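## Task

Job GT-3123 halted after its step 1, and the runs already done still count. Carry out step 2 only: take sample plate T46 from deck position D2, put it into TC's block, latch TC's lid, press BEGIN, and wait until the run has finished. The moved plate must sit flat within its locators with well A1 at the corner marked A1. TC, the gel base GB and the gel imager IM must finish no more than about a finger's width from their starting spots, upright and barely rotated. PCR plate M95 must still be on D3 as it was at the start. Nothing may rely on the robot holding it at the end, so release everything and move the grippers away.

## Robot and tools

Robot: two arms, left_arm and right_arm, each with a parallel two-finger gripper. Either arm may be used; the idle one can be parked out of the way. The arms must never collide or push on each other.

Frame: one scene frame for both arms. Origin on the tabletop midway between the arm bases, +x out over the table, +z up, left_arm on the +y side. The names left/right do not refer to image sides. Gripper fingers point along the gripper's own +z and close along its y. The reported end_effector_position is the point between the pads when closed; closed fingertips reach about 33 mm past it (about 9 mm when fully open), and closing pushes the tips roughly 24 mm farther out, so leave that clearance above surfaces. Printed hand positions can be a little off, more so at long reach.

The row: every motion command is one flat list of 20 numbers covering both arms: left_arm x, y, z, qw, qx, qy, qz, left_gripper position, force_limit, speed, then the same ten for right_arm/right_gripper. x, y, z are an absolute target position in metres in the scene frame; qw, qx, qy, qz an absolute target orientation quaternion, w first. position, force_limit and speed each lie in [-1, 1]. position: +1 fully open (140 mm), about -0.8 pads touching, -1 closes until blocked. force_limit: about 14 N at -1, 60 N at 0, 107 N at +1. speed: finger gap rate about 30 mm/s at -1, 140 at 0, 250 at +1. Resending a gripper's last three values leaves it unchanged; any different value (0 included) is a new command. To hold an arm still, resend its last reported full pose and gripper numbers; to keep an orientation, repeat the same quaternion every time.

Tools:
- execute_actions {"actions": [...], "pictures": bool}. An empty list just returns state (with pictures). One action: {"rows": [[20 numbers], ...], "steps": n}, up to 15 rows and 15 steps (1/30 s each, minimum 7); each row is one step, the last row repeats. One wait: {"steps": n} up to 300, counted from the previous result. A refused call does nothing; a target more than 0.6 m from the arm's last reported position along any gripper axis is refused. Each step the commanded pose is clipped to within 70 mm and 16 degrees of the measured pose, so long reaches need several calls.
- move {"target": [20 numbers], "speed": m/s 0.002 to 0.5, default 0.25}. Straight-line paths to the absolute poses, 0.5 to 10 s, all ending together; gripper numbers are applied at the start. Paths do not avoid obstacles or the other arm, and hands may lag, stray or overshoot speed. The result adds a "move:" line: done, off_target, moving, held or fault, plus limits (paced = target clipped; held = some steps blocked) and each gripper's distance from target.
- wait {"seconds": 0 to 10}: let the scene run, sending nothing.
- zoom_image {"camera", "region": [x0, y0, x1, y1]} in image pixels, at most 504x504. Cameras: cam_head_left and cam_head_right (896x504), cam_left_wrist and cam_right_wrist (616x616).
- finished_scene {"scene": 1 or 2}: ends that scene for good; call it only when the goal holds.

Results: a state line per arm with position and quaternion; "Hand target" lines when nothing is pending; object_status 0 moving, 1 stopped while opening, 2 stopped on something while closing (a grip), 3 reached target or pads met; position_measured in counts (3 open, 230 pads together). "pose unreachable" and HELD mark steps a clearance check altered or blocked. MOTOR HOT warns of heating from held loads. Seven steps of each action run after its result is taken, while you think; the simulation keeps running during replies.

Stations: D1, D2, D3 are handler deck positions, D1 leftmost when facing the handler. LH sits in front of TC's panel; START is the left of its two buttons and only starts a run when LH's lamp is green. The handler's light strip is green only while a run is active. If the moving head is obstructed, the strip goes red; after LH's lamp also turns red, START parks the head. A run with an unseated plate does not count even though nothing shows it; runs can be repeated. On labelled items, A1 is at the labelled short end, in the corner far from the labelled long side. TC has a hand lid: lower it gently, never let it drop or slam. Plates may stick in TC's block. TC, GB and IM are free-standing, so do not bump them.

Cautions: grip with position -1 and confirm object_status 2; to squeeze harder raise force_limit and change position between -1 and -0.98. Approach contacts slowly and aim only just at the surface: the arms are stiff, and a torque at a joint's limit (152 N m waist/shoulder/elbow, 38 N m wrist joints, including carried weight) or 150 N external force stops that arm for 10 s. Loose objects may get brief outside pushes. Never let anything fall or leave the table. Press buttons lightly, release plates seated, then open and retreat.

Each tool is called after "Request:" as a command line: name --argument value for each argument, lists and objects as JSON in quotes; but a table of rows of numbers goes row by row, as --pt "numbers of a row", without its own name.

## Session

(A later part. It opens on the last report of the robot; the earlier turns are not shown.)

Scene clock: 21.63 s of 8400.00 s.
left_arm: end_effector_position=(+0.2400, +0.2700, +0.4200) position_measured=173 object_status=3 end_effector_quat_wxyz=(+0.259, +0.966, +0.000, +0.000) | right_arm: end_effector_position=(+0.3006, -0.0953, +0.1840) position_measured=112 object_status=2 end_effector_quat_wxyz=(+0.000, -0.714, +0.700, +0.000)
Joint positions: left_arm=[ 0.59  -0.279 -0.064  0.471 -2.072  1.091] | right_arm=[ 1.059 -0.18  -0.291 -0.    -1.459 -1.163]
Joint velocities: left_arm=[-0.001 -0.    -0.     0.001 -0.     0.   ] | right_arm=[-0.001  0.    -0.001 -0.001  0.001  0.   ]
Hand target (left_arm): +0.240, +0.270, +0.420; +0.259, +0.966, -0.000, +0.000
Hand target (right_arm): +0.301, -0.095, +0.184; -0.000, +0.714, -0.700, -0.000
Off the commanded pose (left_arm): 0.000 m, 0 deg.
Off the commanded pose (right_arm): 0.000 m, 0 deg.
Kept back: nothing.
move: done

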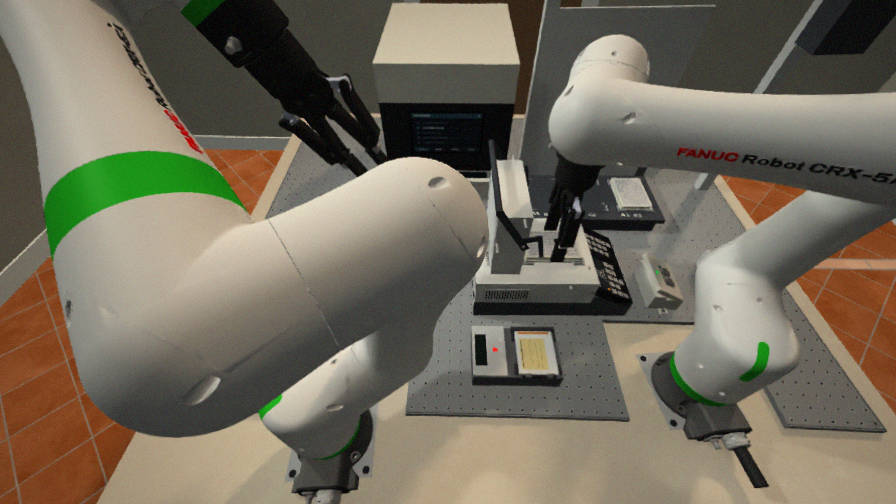

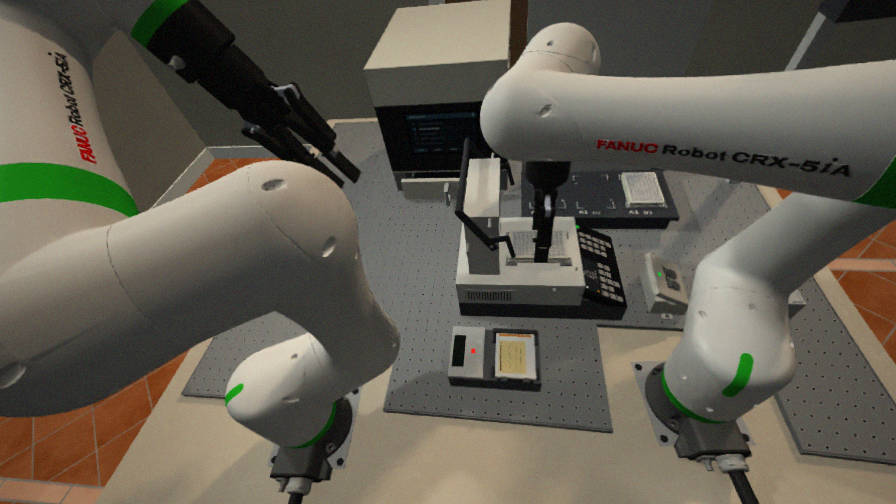

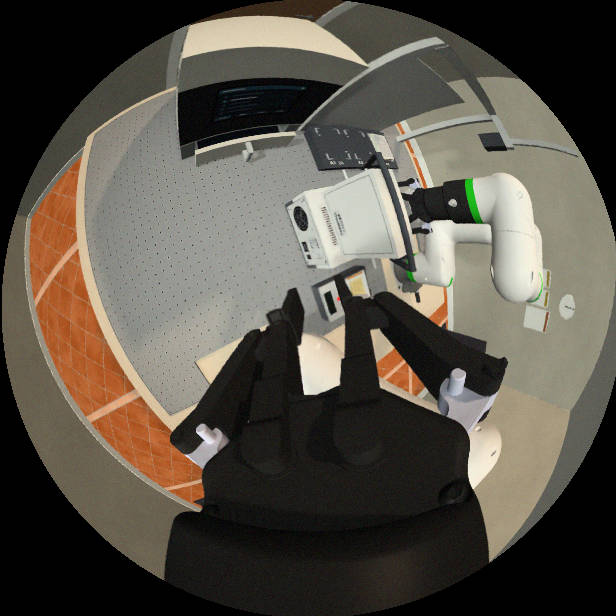

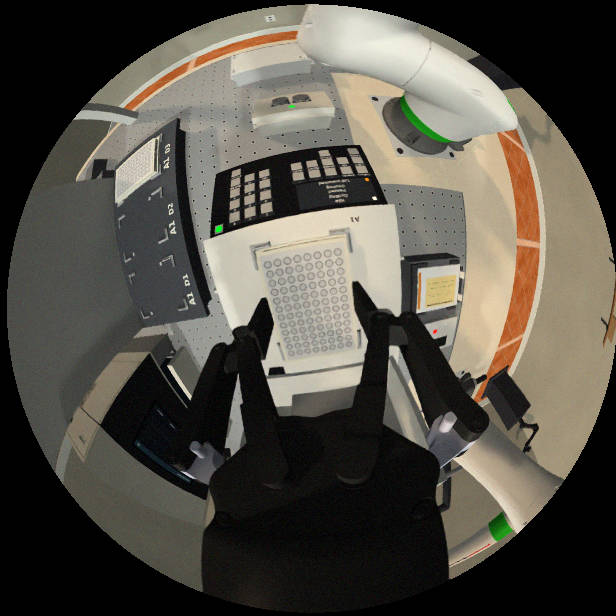

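Request:
move --target '[0.24,0.27,0.42,0.259,0.966,0,0,-0.35,-0.3,0,0.3003,-0.095,0.18,0,0.7146,-0.6996,0,-1,0.3,-0.8]' --speed 0.005

Request:
zoom_image --camera "cam_right_wrist" --region '[210, 200, 420, 400]'

Request:
zoom_image --camera "cam_head_right" --region '[480, 200, 600, 290]'

Scene clock: 23.07 s of 8400.00 s.
left_arm: end_effector_position=(+0.2400, +0.2700, +0.4200) position_measured=173 object_status=3 end_effector_quat_wxyz=(+0.259, +0.966, +0.000, +0.000) | right_arm: end_effector_position=(+0.3003, -0.0950, +0.1801) position_measured=112 object_status=2 end_effector_quat_wxyz=(+0.000, -0.715, +0.700, +0.000)
Joint positions: left_arm=[ 0.59  -0.279 -0.064  0.471 -2.072  1.091] | right_arm=[ 1.06  -0.179 -0.3   -0.    -1.45  -1.162]
Joint velocities: left_arm=[ 0.001 -0.    -0.    -0.    -0.     0.   ] | right_arm=[-0.    -0.    -0.001 -0.     0.002  0.   ]
Hand target (left_arm): +0.240, +0.270, +0.420; +0.259, +0.966, -0.000, +0.000
Hand target (right_arm): +0.300, -0.095, +0.180; +0.000, +0.715, -0.700, +0.000
Off the commanded pose (left_arm): 0.000 m, 0 deg.
Off the commanded pose (right_arm): 0.000 m, 0 deg.
Kept back: nothing.
move: done

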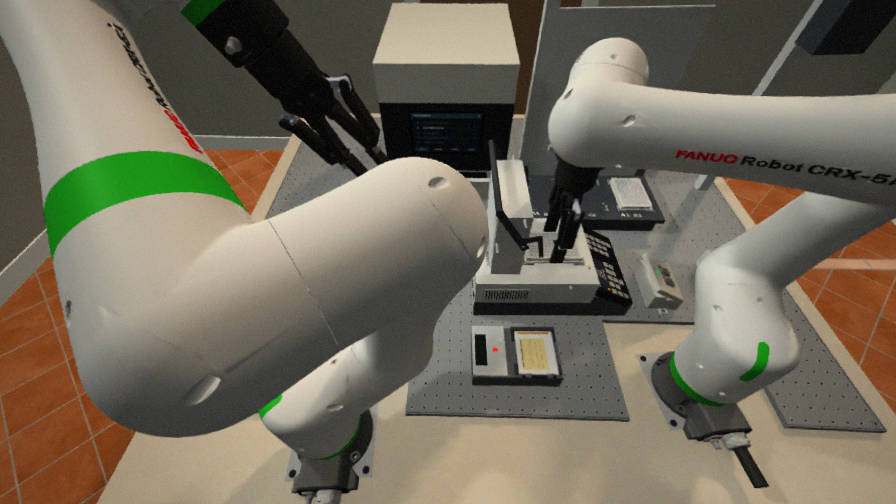

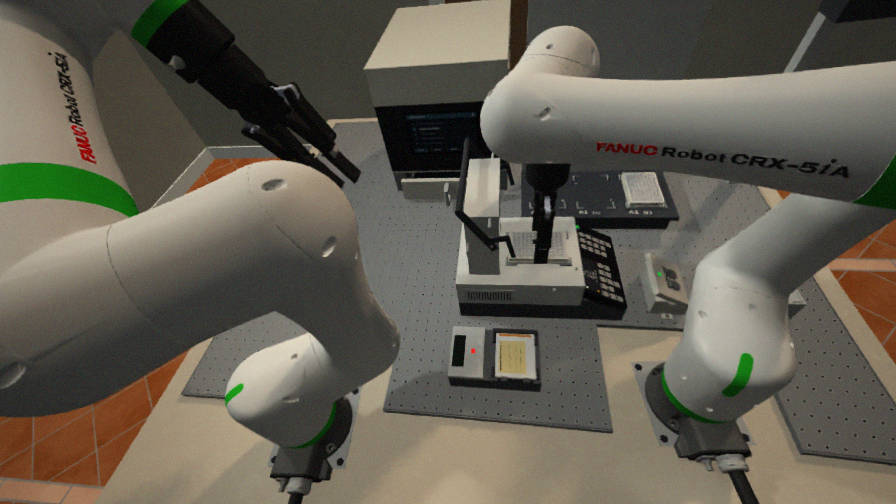

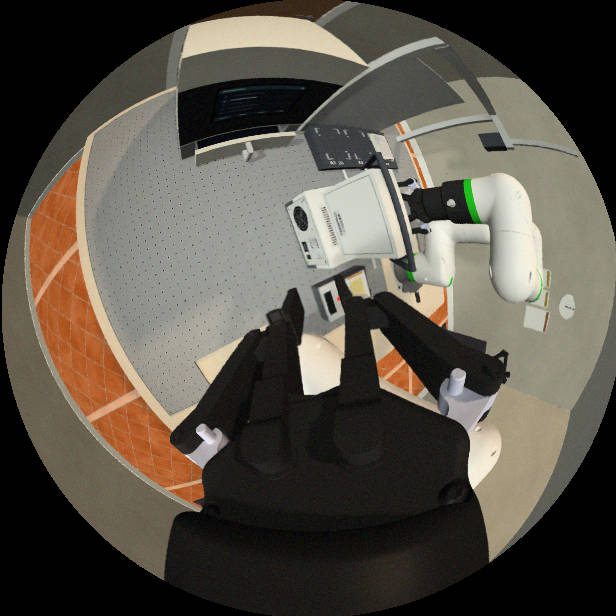

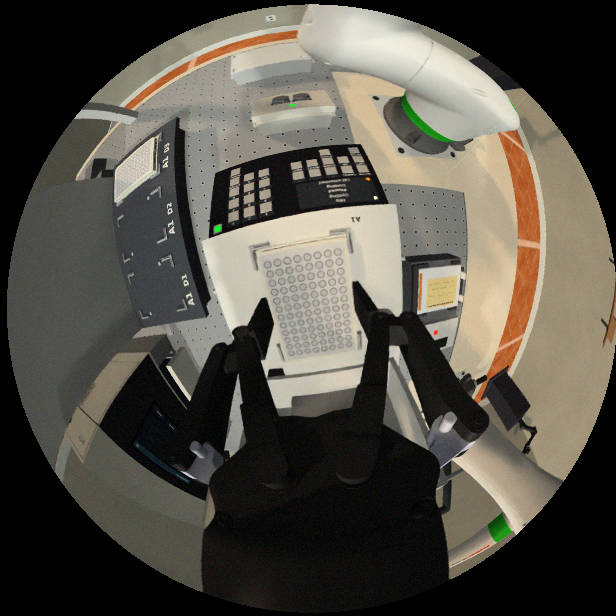

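Region (210, 200, 420, 400) of cam_right_wrist's 616x616 image, scaled by 2.400, with more detail than that image has; it fills the top 480 rows of this view, and the rest is white.

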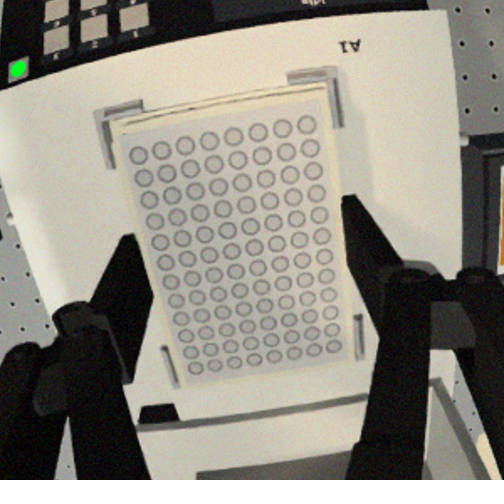

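Region (480, 200, 600, 290) of cam_head_right's 896x504 image, scaled by 4.200, with more detail than that image has; it fills the top 378 rows of this view, and the rest is white.

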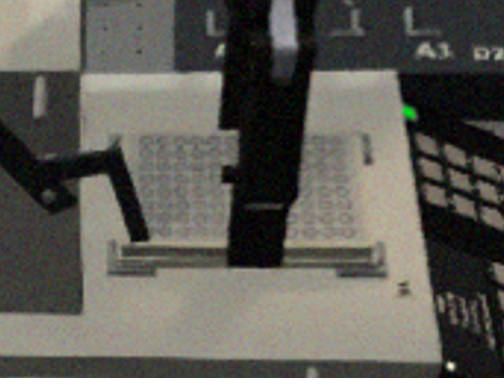

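Request:
execute_actions --actions '[]'

Scene clock: 24.20 s of 8400.00 s.
left_arm: end_effector_position=(+0.2400, +0.2700, +0.4200) position_measured=173 object_status=3 end_effector_quat_wxyz=(+0.259, +0.966, +0.000, +0.000) | right_arm: end_effector_position=(+0.3003, -0.0950, +0.1800) position_measured=112 object_status=2 end_effector_quat_wxyz=(-0.000, -0.715, +0.700, +0.000)
Joint positions: left_arm=[ 0.59  -0.279 -0.064  0.471 -2.072  1.091] | right_arm=[ 1.06  -0.179 -0.3   -0.    -1.45  -1.162]
Joint velocities: left_arm=[ 0.001  0.    -0.001 -0.     0.     0.001] | right_arm=[-0.001  0.001  0.    -0.001 -0.     0.   ]
Hand target (left_arm): +0.240, +0.270, +0.420; +0.259, +0.966, -0.000, +0.000
Hand target (right_arm): +0.300, -0.095, +0.180; +0.000, +0.715, -0.700, +0.000
Off the commanded pose (left_arm): 0.000 m, 0 deg.
Off the commanded pose (right_arm): 0.000 m, 0 deg.
Kept back: nothing.
Steps of this call (steps 1 to 34: nothing new was sent). Readings (end_effector_position | what the end effector reports):
1: left_arm (+0.2400, +0.2700, +0.4200) | right_arm (+0.3003, -0.0950, +0.1801) | left_arm position_measured=173 object_status=3 | right_arm position_measured=112 object_status=2
2: left_arm (+0.2400, +0.2700, +0.4200) | right_arm (+0.3003, -0.0950, +0.1800) | left_arm position_measured=173 object_status=3 | right_arm position_measured=112 object_status=2
4: left_arm (+0.2400, +0.2700, +0.4200) | right_arm (+0.3003, -0.0950, +0.1800) | left_arm position_measured=173 object_status=3 | right_arm position_measured=112 object_status=2
8: left_arm (+0.2400, +0.2700, +0.4200) | right_arm (+0.3003, -0.0950, +0.1800) | left_arm position_measured=173 object_status=3 | right_arm position_measured=112 object_status=2
34: the state above

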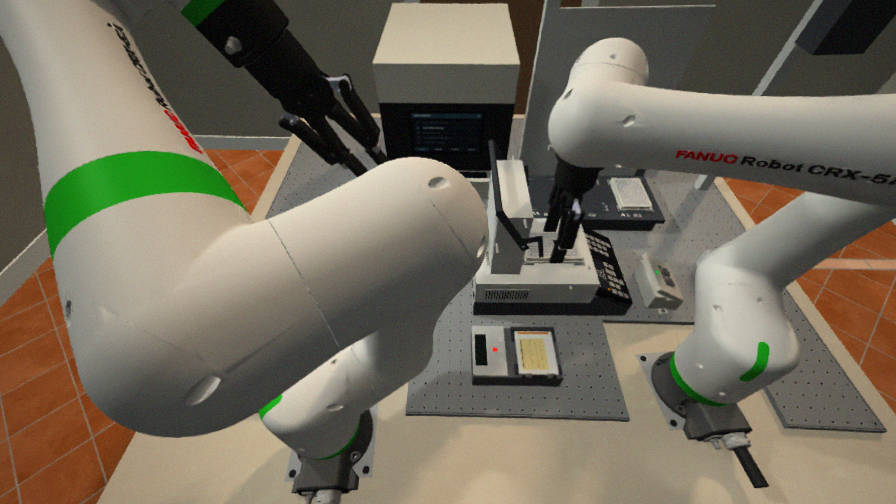

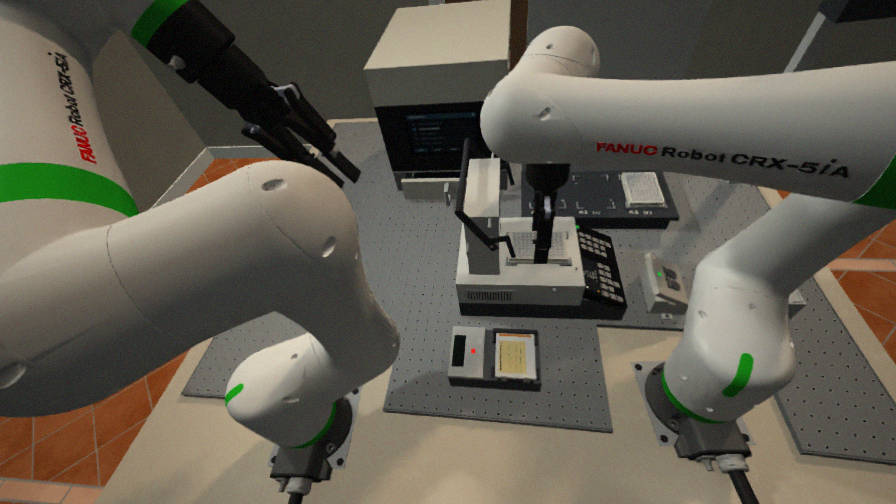

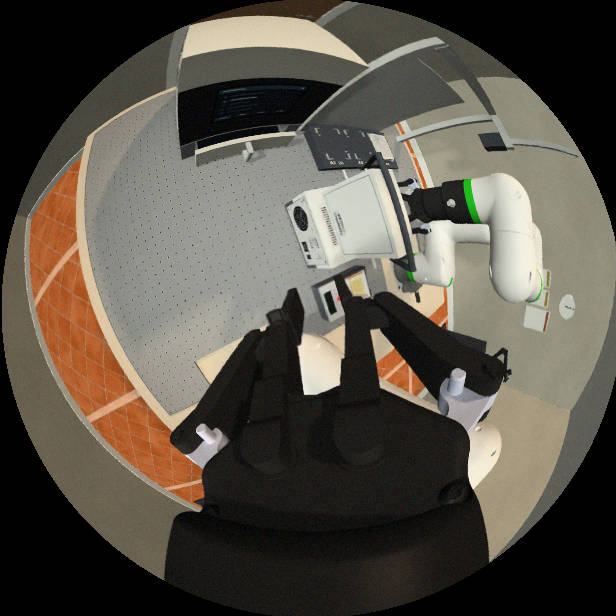

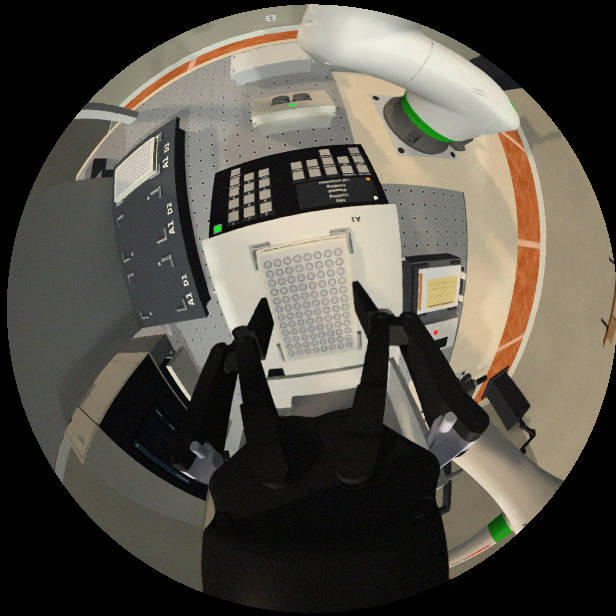

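Request:
move --target '[0.24,0.27,0.42,0.259,0.966,0,0,-0.35,-0.3,0,0.3003,-0.095,0.1795,0,0.7146,-0.6996,0,0.35,0.3,-0.8]' --speed 0.005

Request:
move --target '[0.24,0.27,0.42,0.259,0.966,0,0,-0.35,-0.3,0,0.3003,-0.105,0.225,0,0.7146,-0.6996,0,0.35,0.3,-0.8]' --speed 0.06

Scene clock: 25.20 s of 8400.00 s.
left_arm: end_effector_position=(+0.2400, +0.2700, +0.4200) position_measured=173 object_status=3 end_effector_quat_wxyz=(+0.259, +0.966, +0.000, +0.000) | right_arm: end_effector_position=(+0.3003, -0.0950, +0.1795) position_measured=85 object_status=3 end_effector_quat_wxyz=(-0.000, -0.715, +0.700, +0.000)
Joint positions: left_arm=[ 0.59  -0.279 -0.064  0.471 -2.072  1.091] | right_arm=[ 1.06  -0.178 -0.301 -0.    -1.448 -1.162]
Joint velocities: left_arm=[ 0.002 -0.     0.001  0.    -0.001 -0.   ] | right_arm=[-0.001  0.001 -0.     0.     0.001  0.   ]
Hand target (left_arm): +0.240, +0.270, +0.420; +0.259, +0.966, -0.000, +0.000
Hand target (right_arm): +0.300, -0.095, +0.180; -0.000, +0.715, -0.700, +0.000
Off the commanded pose (left_arm): 0.000 m, 0 deg.
Off the commanded pose (right_arm): 0.000 m, 0 deg.
Kept back: nothing.
move: done

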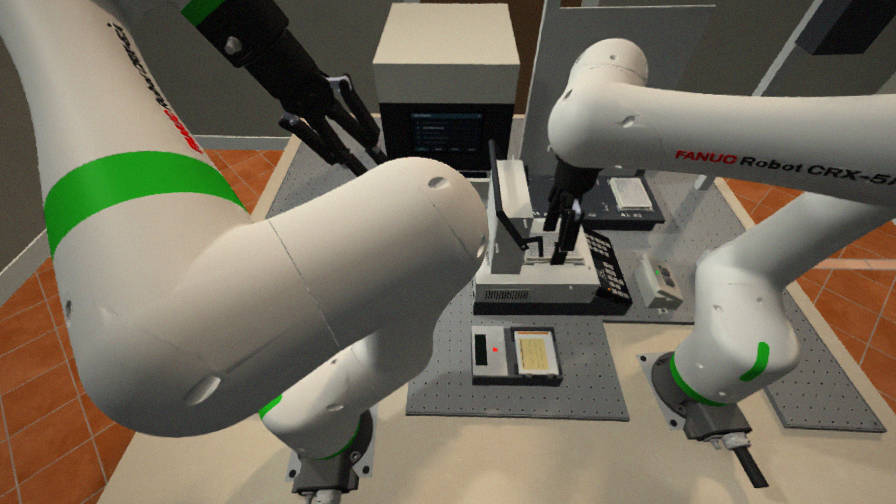

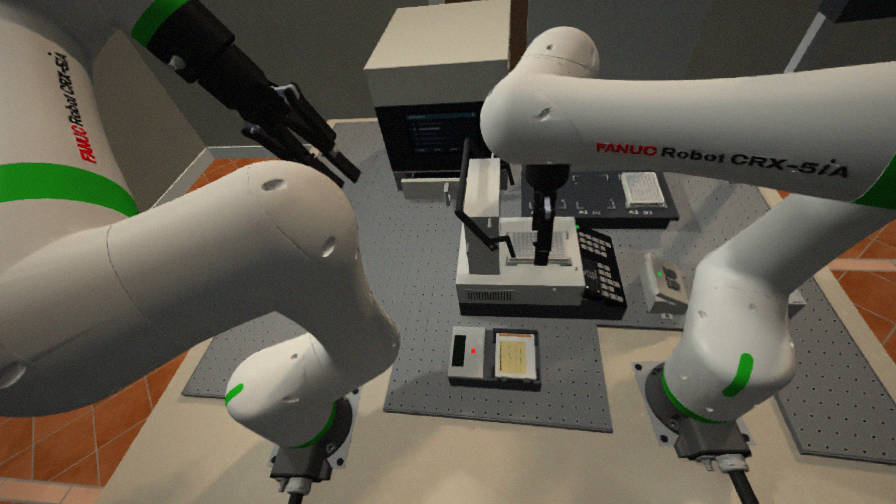

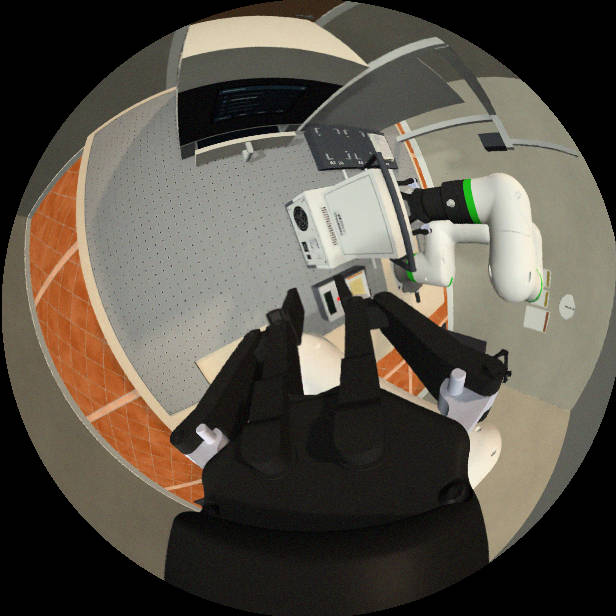

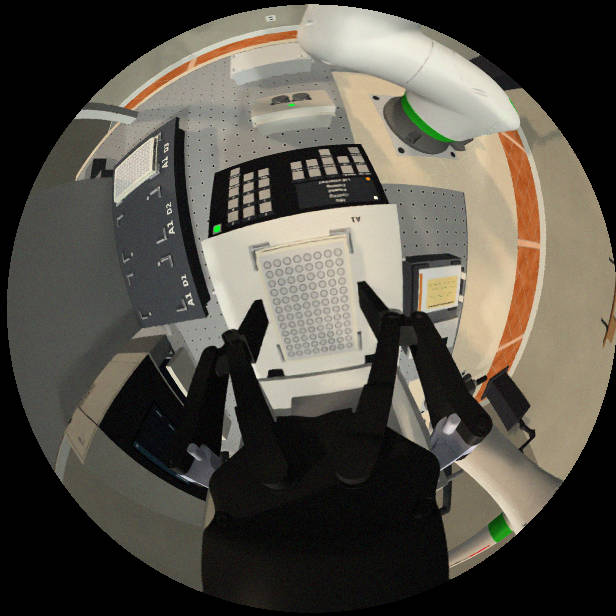

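Scene clock: 26.30 s of 8400.00 s.
left_arm: end_effector_position=(+0.2400, +0.2700, +0.4200) position_measured=173 object_status=3 end_effector_quat_wxyz=(+0.259, +0.966, -0.000, +0.000) | right_arm: end_effector_position=(+0.3004, -0.1047, +0.2250) position_measured=85 object_status=3 end_effector_quat_wxyz=(+0.000, -0.715, +0.699, +0.000)
Joint positions: left_arm=[ 0.59  -0.279 -0.064  0.471 -2.072  1.091] | right_arm=[ 1.049 -0.205 -0.217 -0.    -1.559 -1.15 ]
Joint velocities: left_arm=[-0.001  0.    -0.    -0.     0.    -0.   ] | right_arm=[ 0.001 -0.     0.002  0.    -0.003 -0.   ]
Hand target (left_arm): +0.240, +0.270, +0.420; +0.259, +0.966, -0.000, +0.000
Hand target (right_arm): +0.300, -0.105, +0.225; -0.000, +0.715, -0.699, -0.000
Off the commanded pose (left_arm): 0.000 m, 0 deg.
Off the commanded pose (right_arm): 0.000 m, 0 deg.
Kept back: nothing.
move: done

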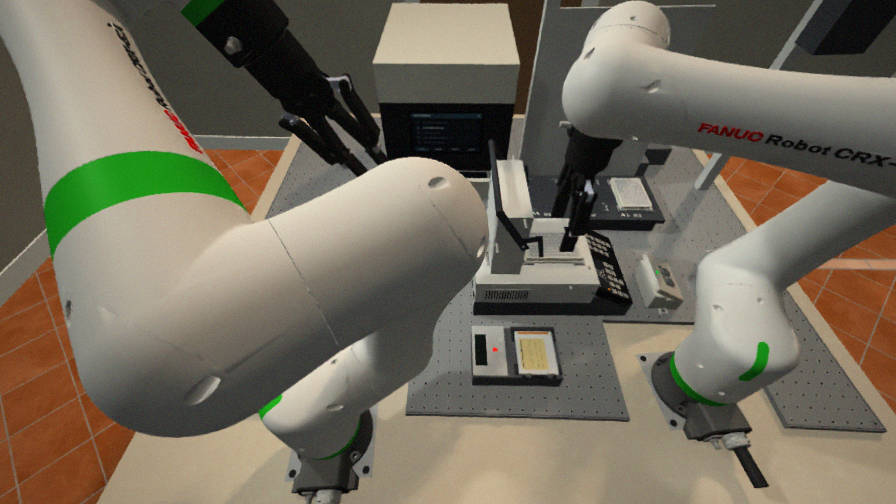

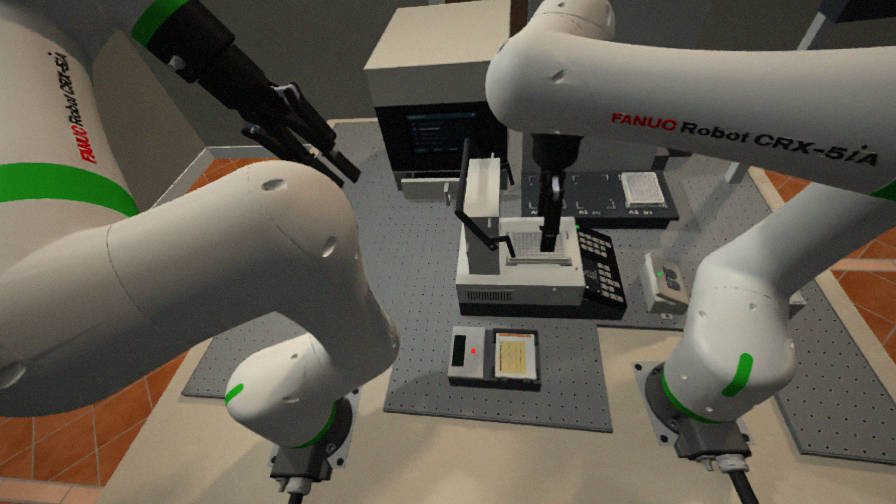

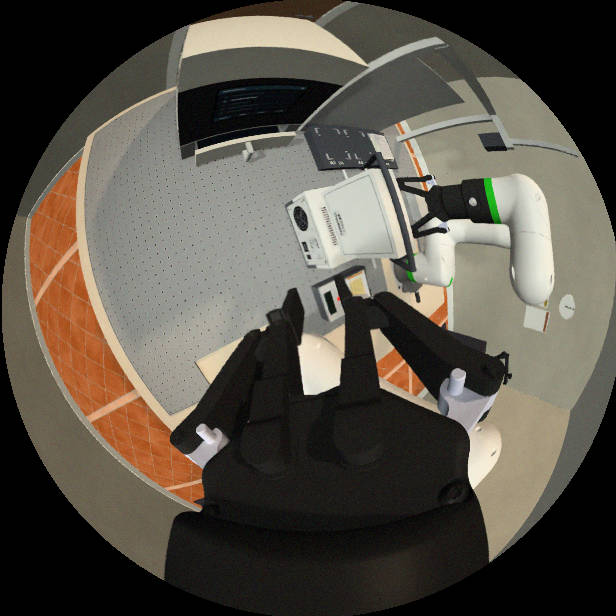

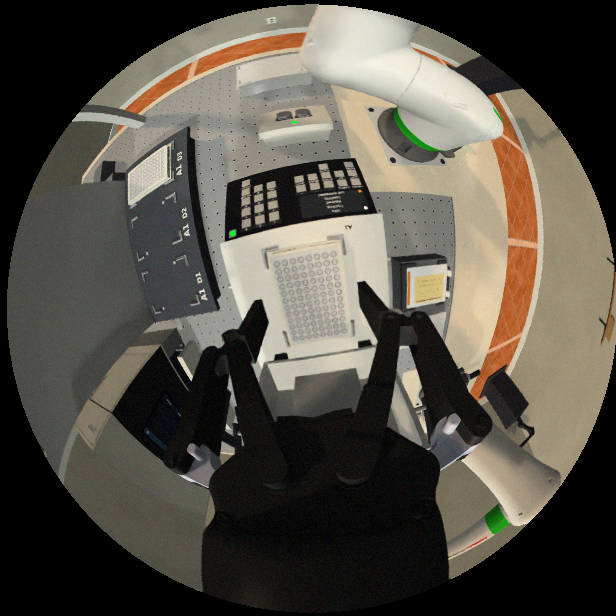

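Request:
zoom_image --camera "cam_right_wrist" --region '[210, 150, 410, 380]'

Request:
zoom_image --camera "cam_head_right" --region '[440, 130, 640, 330]'

Region (210, 150, 410, 380) of cam_right_wrist's 616x616 image, scaled by 2.191, with more detail than that image has; it fills the left 438 columns of this view, and the rest is white.

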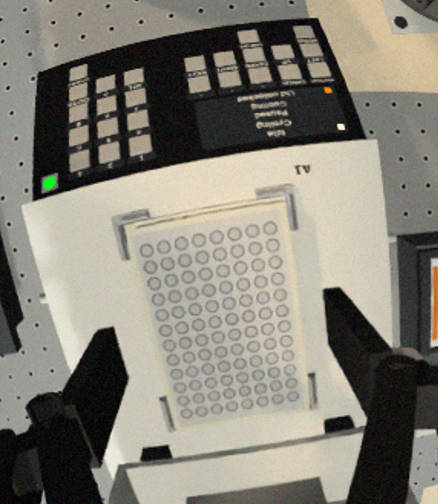

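Region (440, 130, 640, 330) of cam_head_right's 896x504 image, scaled by 2.520, with more detail than that image has.

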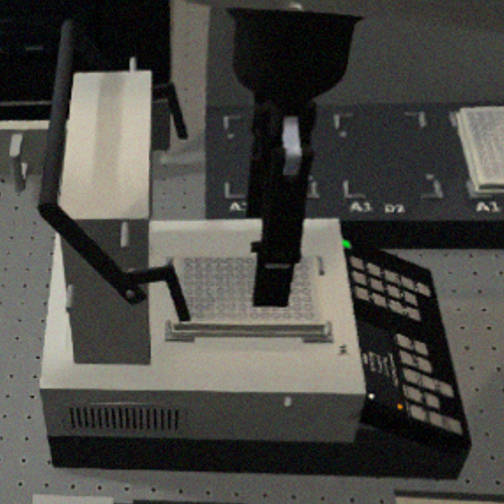

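Request:
move --target '[0.30,0.145,0.41,0.342,0.94,0,0,-0.35,-0.3,0,0.33,-0.40,0.26,-0.383,0.924,0,0,-0.45,0.3,0]' --speed 0.25

Scene clock: 32.13 s of 8400.00 s.
left_arm: end_effector_position=(+0.3001, +0.1452, +0.4100) position_measured=173 object_status=3 end_effector_quat_wxyz=(+0.342, +0.940, -0.000, +0.000) | right_arm: end_effector_position=(+0.3312, -0.3987, +0.2614) position_measured=186 object_status=3 end_effector_quat_wxyz=(-0.387, +0.922, +0.001, +0.001)
Joint positions: left_arm=[ 0.254 -0.188 -0.156  0.678 -1.796  1.347] | right_arm=[-0.653 -0.108 -0.097 -0.725 -1.946  1.955]
Joint velocities: left_arm=[-0.002  0.    -0.     0.     0.001 -0.001] | right_arm=[-0.001  0.002  0.002 -0.001 -0.002  0.003]
Hand target (left_arm): +0.300, +0.145, +0.410; +0.342, +0.940, -0.000, +0.000
Hand target (right_arm): +0.331, -0.399, +0.261; -0.387, +0.922, +0.001, +0.001
Off the commanded pose (left_arm): 0.000 m, 0 deg.
Off the commanded pose (right_arm): 0.002 m, 1 deg.
Kept back: nothing.
move: done

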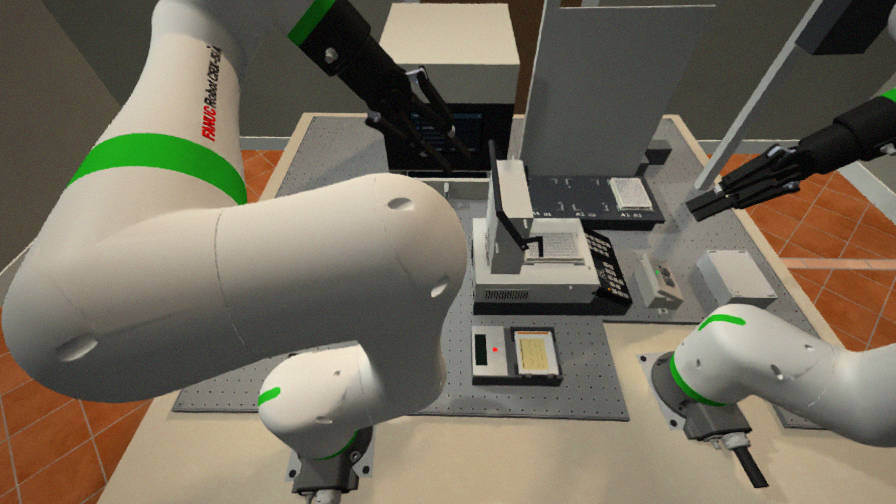

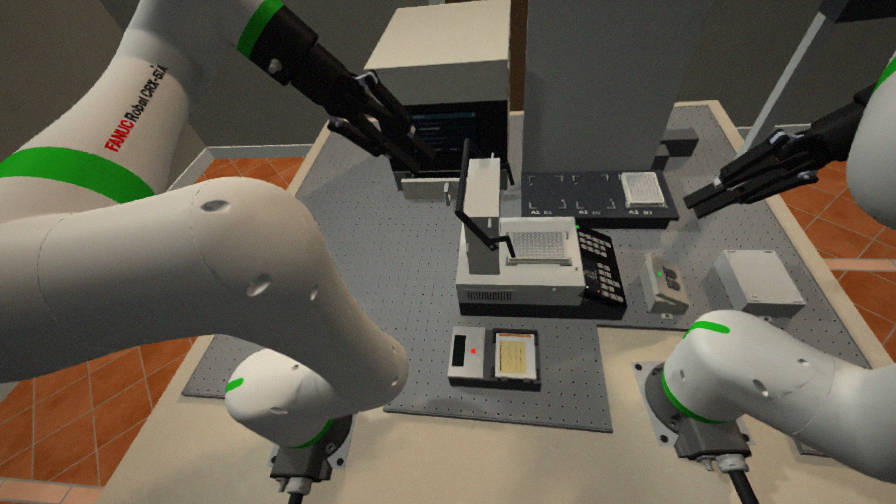

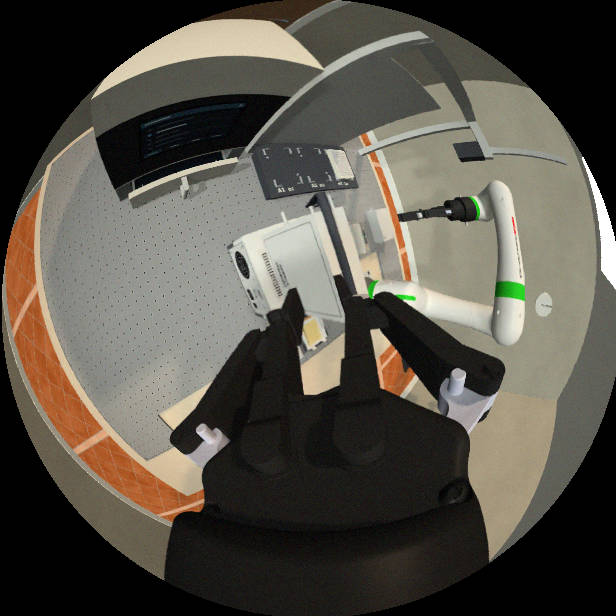

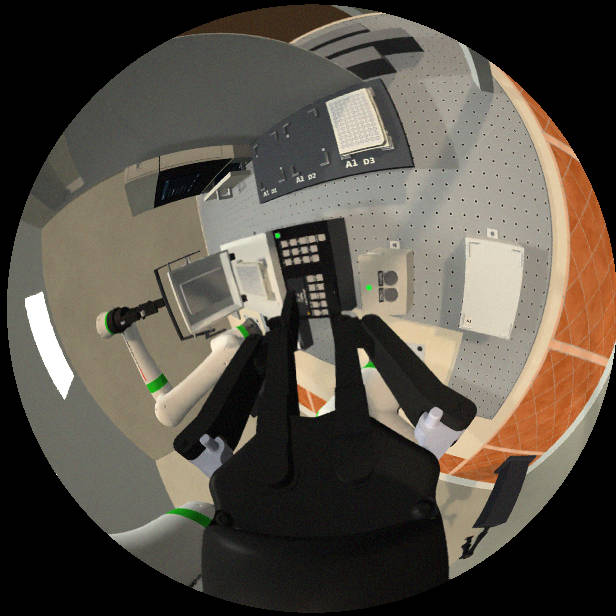

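Request:
move --target '[0.30,0.092,0.408,0.342,0.94,0,0,-0.35,-0.3,0,0.33,-0.40,0.26,-0.383,0.924,0,0,-0.45,0.3,0]' --speed 0.1

Request:
zoom_image --camera "cam_right_wrist" --region '[90, 220, 290, 370]'

Scene clock: 33.57 s of 8400.00 s.
left_arm: end_effector_position=(+0.3001, +0.0921, +0.4080) position_measured=173 object_status=3 end_effector_quat_wxyz=(+0.342, +0.940, -0.000, +0.000) | right_arm: end_effector_position=(+0.3300, -0.4000, +0.2600) position_measured=186 object_status=3 end_effector_quat_wxyz=(-0.383, +0.924, -0.000, -0.000)
Joint positions: left_arm=[ 0.104 -0.184 -0.161  0.693 -1.694  1.46 ] | right_arm=[-0.65  -0.111 -0.1   -0.716 -1.943  1.953]
Joint velocities: left_arm=[-0.001 -0.     0.001 -0.001  0.002  0.001] | right_arm=[ 0.     0.001 -0.    -0.    -0.     0.   ]
Hand target (left_arm): +0.300, +0.092, +0.408; +0.342, +0.940, -0.000, +0.000
Hand target (right_arm): +0.330, -0.400, +0.260; -0.383, +0.924, -0.000, -0.000
Off the commanded pose (left_arm): 0.000 m, 0 deg.
Off the commanded pose (right_arm): 0.000 m, 0 deg.
Kept back: nothing.
move: done

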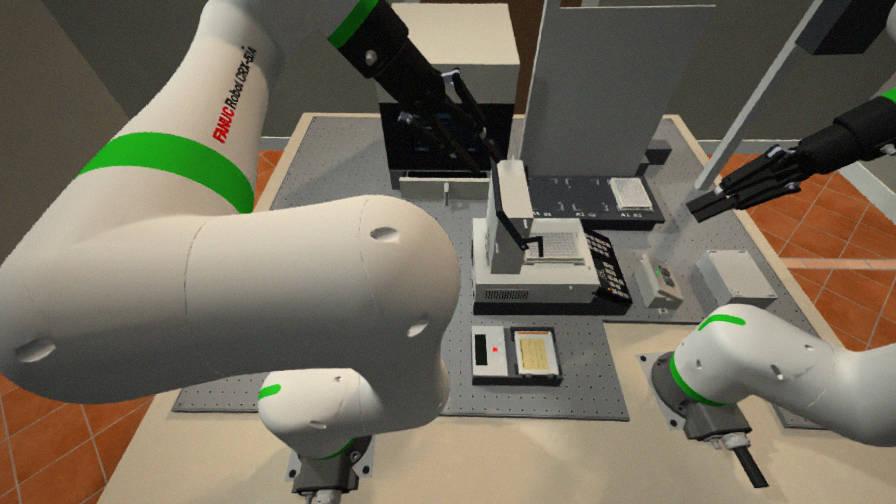

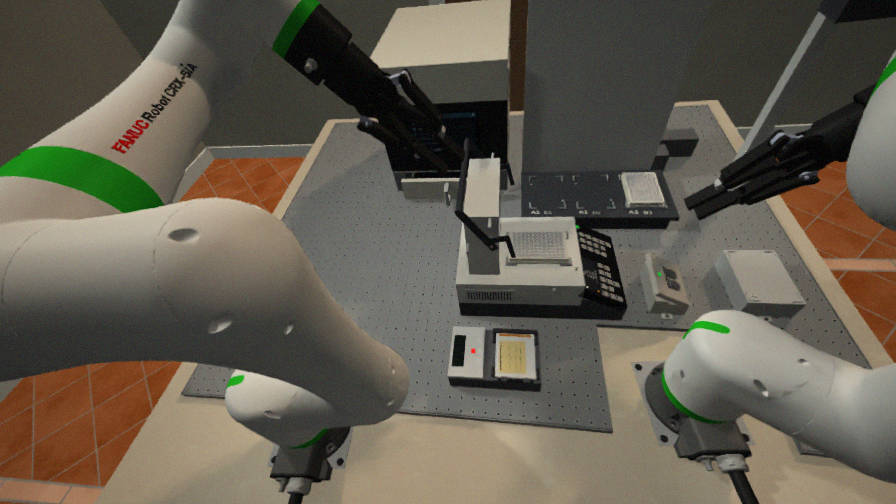

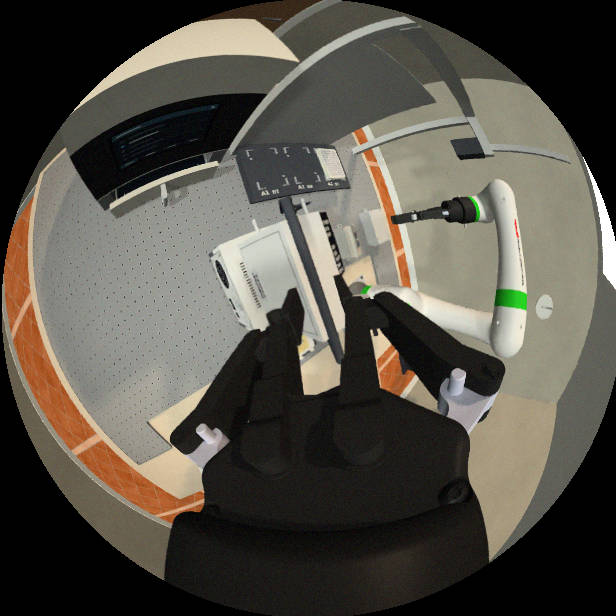

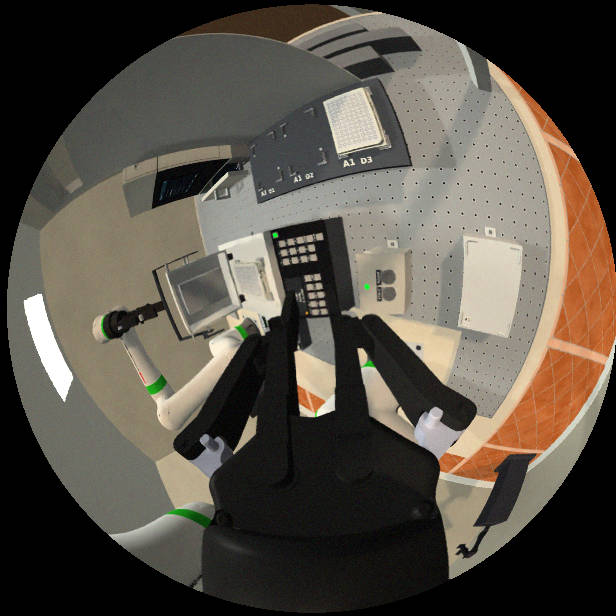

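Region (90, 220, 290, 370) of cam_right_wrist's 616x616 image, scaled by 2.520, with more detail than that image has; it fills the top 378 rows of this view, and the rest is white.

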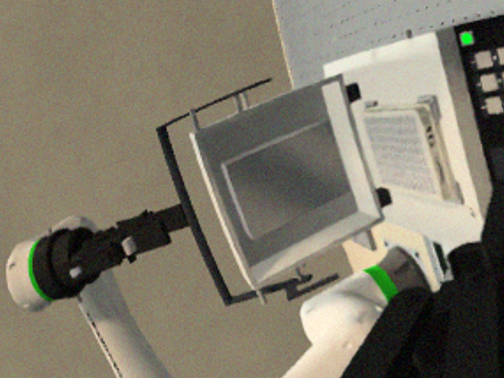

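Request:
move --target '[0.30,0.0727,0.385,0.342,0.94,0,0,-0.35,-0.3,0,0.33,-0.40,0.26,-0.383,0.924,0,0,-0.45,0.3,0]' --speed 0.04

Request:
zoom_image --camera "cam_head_right" --region '[400, 100, 560, 260]'

Request:
zoom_image --camera "cam_right_wrist" --region '[120, 250, 240, 350]'

Scene clock: 34.90 s of 8400.00 s.
left_arm: end_effector_position=(+0.3000, +0.0728, +0.3850) position_measured=173 object_status=3 end_effector_quat_wxyz=(+0.342, +0.940, -0.000, +0.000) | right_arm: end_effector_position=(+0.3300, -0.4000, +0.2600) position_measured=186 object_status=3 end_effector_quat_wxyz=(-0.383, +0.924, -0.000, -0.000)
Joint positions: left_arm=[ 0.049 -0.188 -0.217  0.694 -1.618  1.468] | right_arm=[-0.65  -0.111 -0.1   -0.716 -1.943  1.953]
Joint velocities: left_arm=[ 0.001  0.    -0.001  0.     0.001  0.   ] | right_arm=[-0.001  0.001 -0.    -0.     0.     0.   ]
Hand target (left_arm): +0.300, +0.073, +0.385; +0.342, +0.940, -0.000, +0.000
Hand target (right_arm): +0.330, -0.400, +0.260; -0.383, +0.924, +0.000, +0.000
Off the commanded pose (left_arm): 0.000 m, 0 deg.
Off the commanded pose (right_arm): 0.000 m, 0 deg.
Kept back: nothing.
move: done

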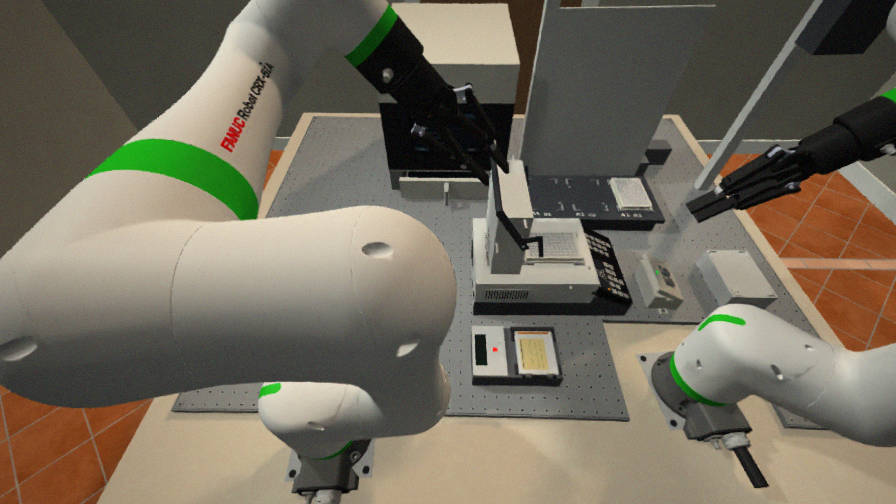

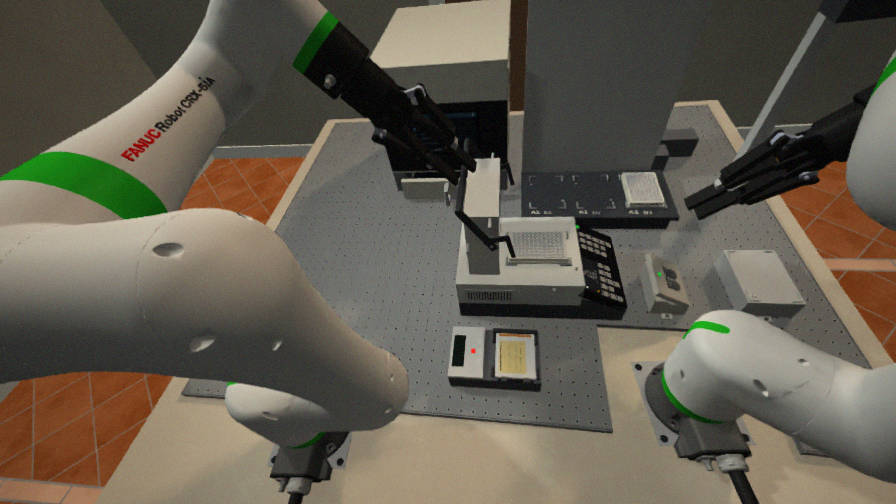

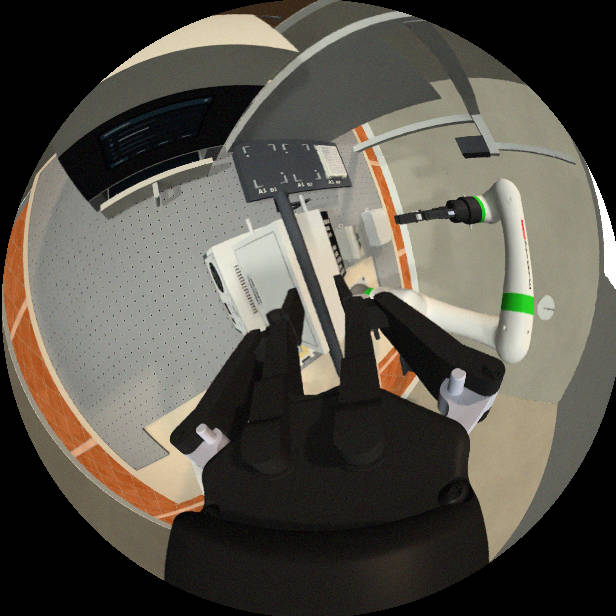

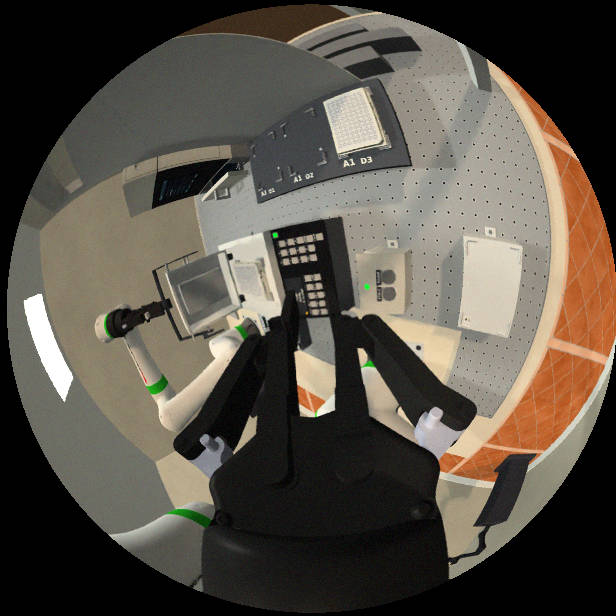

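Region (400, 100, 560, 260) of cam_head_right's 896x504 image, scaled by 3.150, with more detail than that image has.

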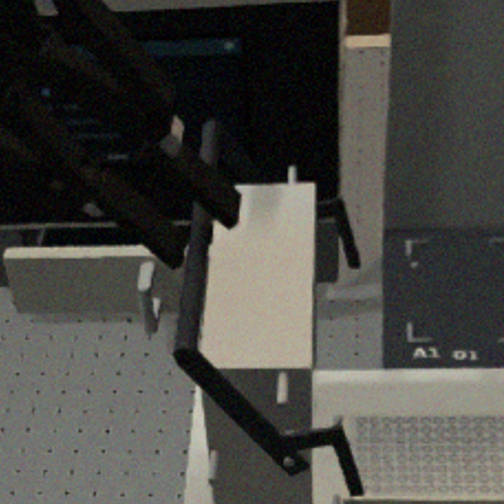

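Region (120, 250, 240, 350) of cam_right_wrist's 616x616 image, scaled by 4.200, with more detail than that image has.

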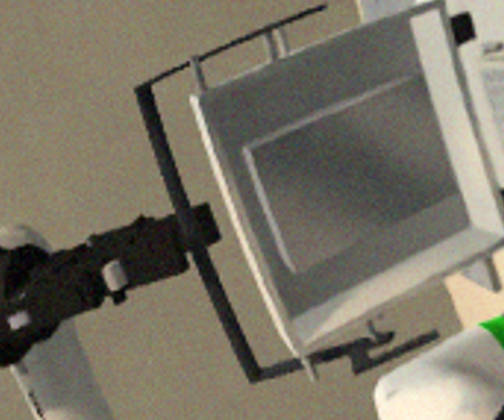

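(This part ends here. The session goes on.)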